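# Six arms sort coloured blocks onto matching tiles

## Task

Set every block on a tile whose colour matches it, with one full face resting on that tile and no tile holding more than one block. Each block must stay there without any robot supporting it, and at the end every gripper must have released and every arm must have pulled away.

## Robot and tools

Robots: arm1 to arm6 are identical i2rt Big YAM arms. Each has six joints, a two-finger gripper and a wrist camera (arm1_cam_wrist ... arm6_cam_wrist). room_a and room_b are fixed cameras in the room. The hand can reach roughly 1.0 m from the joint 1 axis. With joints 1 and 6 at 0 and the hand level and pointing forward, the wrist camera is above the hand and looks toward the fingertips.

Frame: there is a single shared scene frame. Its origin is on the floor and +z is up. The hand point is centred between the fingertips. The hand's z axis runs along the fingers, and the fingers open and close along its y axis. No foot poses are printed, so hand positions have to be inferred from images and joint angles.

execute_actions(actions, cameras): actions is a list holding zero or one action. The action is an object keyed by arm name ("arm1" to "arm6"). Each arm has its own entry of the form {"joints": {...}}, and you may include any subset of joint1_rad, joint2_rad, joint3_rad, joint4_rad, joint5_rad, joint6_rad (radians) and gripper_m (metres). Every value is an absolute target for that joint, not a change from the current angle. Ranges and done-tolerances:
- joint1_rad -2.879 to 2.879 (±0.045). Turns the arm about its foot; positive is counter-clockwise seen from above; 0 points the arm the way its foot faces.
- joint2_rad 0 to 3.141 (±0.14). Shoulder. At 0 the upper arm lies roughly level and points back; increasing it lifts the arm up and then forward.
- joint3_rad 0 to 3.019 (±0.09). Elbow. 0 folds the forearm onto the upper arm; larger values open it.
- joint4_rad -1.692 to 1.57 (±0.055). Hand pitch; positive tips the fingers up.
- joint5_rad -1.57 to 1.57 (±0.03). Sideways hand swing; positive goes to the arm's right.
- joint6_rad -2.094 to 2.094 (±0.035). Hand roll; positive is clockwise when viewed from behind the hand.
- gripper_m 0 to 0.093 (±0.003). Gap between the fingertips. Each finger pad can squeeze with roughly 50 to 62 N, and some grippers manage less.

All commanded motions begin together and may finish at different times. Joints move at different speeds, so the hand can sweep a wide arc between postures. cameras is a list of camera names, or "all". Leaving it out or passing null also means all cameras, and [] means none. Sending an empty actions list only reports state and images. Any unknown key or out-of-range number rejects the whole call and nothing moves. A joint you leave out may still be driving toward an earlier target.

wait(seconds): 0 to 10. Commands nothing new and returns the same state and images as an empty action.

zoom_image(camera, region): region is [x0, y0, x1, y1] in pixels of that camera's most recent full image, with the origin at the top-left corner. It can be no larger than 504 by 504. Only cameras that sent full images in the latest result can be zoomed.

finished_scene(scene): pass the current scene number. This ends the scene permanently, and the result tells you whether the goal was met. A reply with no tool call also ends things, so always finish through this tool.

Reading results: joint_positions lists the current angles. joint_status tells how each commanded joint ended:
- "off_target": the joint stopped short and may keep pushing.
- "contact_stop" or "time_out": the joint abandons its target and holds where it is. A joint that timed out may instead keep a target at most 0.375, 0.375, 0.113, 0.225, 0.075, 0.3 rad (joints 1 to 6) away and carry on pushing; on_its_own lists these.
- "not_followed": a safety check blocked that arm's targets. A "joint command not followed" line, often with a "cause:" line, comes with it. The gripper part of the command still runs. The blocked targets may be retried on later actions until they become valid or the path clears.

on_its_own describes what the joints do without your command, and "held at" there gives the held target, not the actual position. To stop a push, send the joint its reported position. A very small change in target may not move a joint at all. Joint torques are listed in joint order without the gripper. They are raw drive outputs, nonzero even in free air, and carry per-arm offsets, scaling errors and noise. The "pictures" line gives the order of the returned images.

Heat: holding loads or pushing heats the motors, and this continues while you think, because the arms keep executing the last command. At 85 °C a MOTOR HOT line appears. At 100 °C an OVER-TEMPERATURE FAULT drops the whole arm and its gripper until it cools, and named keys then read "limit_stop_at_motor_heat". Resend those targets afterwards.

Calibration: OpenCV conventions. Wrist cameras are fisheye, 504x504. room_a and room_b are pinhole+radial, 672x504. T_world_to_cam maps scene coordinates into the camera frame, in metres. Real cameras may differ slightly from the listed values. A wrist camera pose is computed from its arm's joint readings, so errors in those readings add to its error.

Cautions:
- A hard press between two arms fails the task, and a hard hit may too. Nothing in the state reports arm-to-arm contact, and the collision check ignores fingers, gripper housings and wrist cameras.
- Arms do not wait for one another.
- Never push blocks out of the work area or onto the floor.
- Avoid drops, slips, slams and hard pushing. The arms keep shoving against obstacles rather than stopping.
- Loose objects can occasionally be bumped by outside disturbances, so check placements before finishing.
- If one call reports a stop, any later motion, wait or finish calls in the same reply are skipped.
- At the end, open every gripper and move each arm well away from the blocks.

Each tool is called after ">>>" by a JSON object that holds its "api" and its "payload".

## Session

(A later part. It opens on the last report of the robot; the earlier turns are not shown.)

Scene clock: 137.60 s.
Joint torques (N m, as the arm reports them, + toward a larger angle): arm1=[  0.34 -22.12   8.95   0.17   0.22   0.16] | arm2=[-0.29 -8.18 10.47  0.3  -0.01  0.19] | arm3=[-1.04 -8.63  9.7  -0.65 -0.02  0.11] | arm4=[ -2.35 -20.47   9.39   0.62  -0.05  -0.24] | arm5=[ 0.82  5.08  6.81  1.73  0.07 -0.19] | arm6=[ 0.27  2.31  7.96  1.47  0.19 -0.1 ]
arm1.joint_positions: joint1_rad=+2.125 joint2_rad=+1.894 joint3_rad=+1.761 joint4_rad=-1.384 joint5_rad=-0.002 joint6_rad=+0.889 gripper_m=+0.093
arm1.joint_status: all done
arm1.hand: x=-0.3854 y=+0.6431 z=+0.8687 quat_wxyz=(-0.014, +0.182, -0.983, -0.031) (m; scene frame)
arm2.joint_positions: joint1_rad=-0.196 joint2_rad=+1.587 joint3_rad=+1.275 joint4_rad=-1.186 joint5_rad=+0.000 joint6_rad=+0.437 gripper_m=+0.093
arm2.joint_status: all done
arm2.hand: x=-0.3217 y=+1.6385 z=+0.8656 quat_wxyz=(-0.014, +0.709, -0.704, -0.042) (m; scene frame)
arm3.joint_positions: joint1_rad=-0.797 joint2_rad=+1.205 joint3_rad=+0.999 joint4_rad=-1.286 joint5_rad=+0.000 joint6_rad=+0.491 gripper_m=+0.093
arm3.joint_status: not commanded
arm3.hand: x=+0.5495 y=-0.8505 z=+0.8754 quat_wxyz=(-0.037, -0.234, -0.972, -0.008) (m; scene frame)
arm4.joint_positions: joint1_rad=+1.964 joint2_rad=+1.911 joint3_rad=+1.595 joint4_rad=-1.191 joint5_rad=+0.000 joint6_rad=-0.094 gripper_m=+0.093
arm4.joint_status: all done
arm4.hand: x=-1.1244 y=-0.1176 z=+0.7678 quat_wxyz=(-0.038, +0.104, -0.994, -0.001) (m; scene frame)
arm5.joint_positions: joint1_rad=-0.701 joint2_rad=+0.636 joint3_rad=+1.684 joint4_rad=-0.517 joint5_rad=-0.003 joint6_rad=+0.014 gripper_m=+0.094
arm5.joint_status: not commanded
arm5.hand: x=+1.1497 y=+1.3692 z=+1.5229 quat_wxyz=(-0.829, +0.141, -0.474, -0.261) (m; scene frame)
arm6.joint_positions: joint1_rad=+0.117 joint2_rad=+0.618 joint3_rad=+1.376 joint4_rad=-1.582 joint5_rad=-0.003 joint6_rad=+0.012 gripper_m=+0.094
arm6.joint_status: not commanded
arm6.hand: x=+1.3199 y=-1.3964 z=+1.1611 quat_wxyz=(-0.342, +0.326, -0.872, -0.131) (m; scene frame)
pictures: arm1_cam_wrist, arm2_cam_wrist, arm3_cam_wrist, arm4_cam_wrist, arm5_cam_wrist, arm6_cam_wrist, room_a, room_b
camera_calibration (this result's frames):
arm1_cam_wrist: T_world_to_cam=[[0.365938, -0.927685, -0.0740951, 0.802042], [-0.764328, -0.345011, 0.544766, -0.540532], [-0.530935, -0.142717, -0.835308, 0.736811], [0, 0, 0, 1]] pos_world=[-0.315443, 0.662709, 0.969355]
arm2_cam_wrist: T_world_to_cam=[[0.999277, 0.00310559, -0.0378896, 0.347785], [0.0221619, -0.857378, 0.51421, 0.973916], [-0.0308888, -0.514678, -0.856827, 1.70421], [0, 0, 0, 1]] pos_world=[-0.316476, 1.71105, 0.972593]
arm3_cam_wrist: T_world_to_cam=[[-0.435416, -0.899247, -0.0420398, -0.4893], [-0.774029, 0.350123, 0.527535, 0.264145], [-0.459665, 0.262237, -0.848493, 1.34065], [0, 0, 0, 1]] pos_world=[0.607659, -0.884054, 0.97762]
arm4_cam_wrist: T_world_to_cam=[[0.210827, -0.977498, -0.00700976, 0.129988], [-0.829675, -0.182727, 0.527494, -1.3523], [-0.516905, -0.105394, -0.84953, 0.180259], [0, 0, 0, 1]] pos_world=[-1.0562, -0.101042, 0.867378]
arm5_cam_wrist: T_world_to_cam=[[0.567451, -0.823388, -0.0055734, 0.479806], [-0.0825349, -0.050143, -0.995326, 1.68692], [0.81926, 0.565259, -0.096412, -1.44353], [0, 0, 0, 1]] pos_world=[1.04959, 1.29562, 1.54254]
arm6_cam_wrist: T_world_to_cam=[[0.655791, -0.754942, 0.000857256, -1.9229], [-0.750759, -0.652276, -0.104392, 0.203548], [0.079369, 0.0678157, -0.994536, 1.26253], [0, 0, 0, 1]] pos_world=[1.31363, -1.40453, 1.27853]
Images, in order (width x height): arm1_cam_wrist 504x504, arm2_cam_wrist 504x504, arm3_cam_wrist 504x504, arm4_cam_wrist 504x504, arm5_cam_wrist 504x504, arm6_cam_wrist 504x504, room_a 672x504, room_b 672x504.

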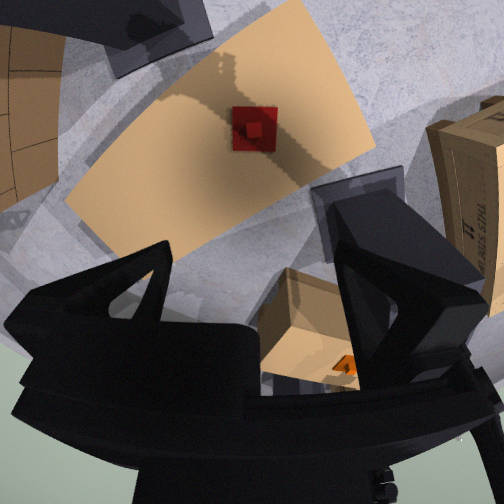

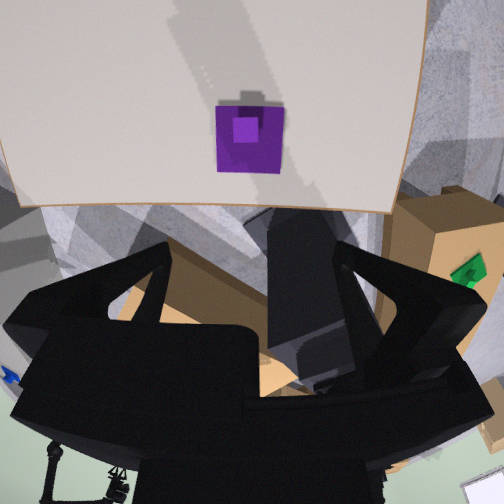

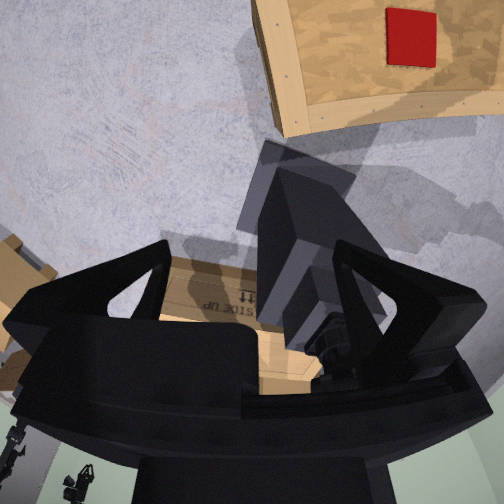

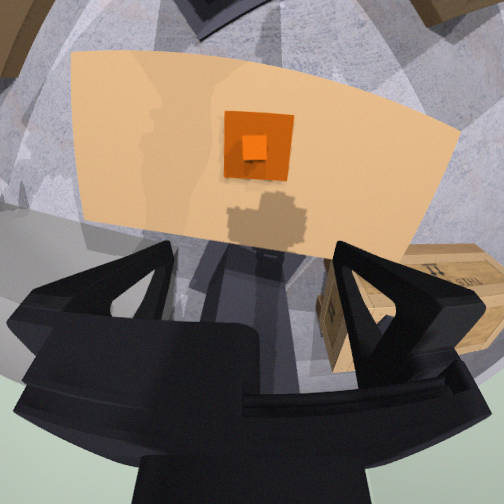

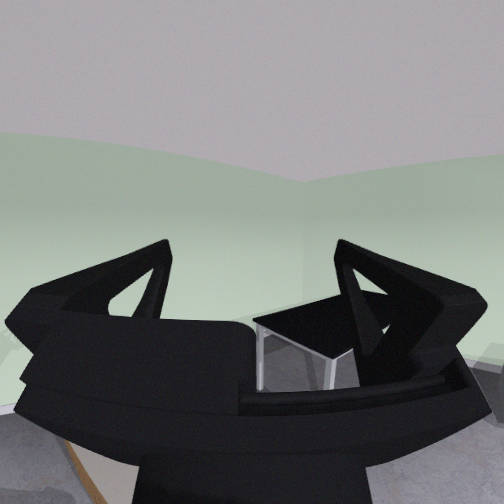

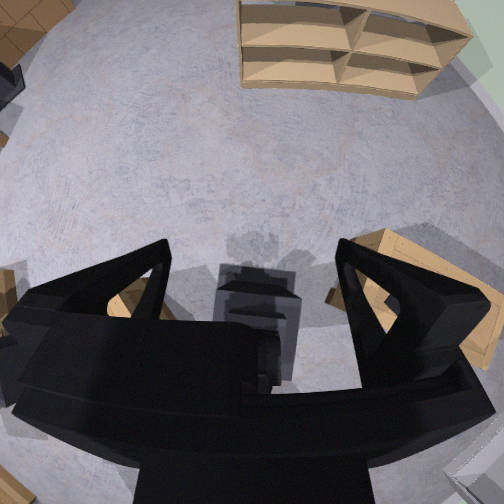

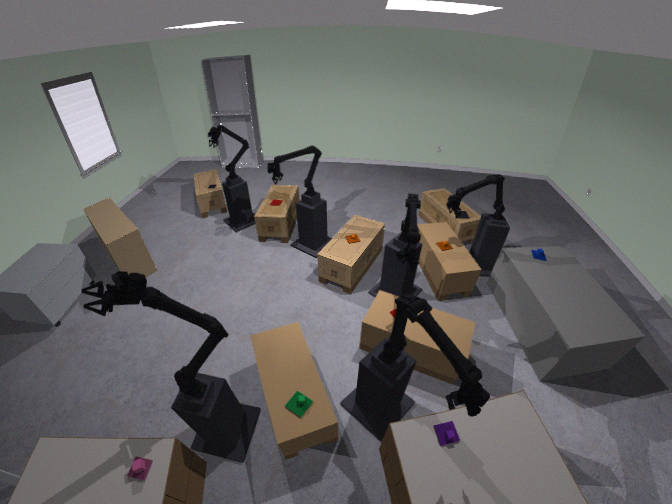

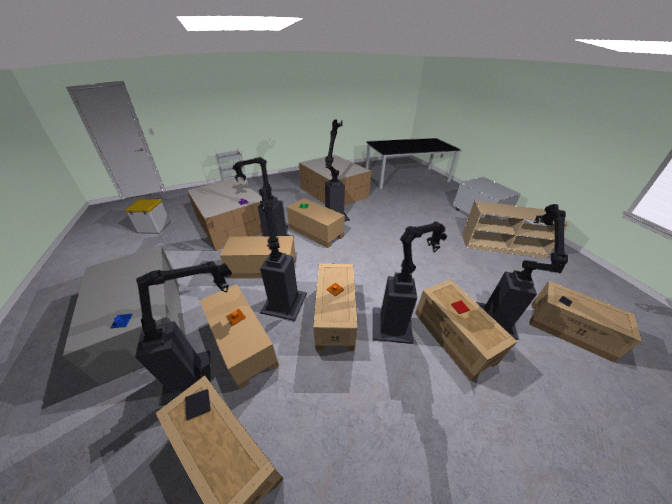

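>>> {"api": "zoom_image", "payload": {"camera": "room_b", "region": [100, 305, 145, 335]}}

>>> {"api": "zoom_image", "payload": {"camera": "room_a", "region": [520, 240, 560, 270]}}

Region (100, 305, 145, 335) of room_b's 672x504 image, scaled by 11.200, with more detail than that image has.

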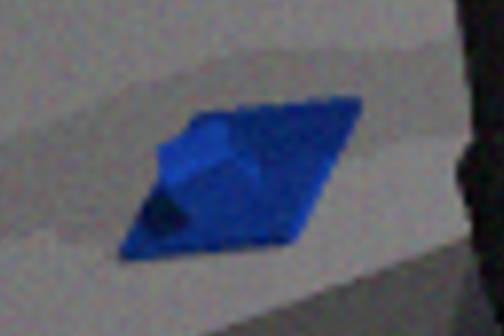

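Region (520, 240, 560, 270) of room_a's 672x504 image, scaled by 12.600, with more detail than that image has; it fills the top 378 rows of this view, and the rest is white.

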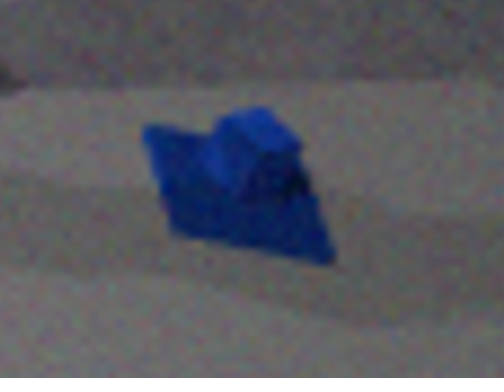

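>>> {"api": "finished_scene", "payload": {"scene": 1}}

The scene is finished: the task was done.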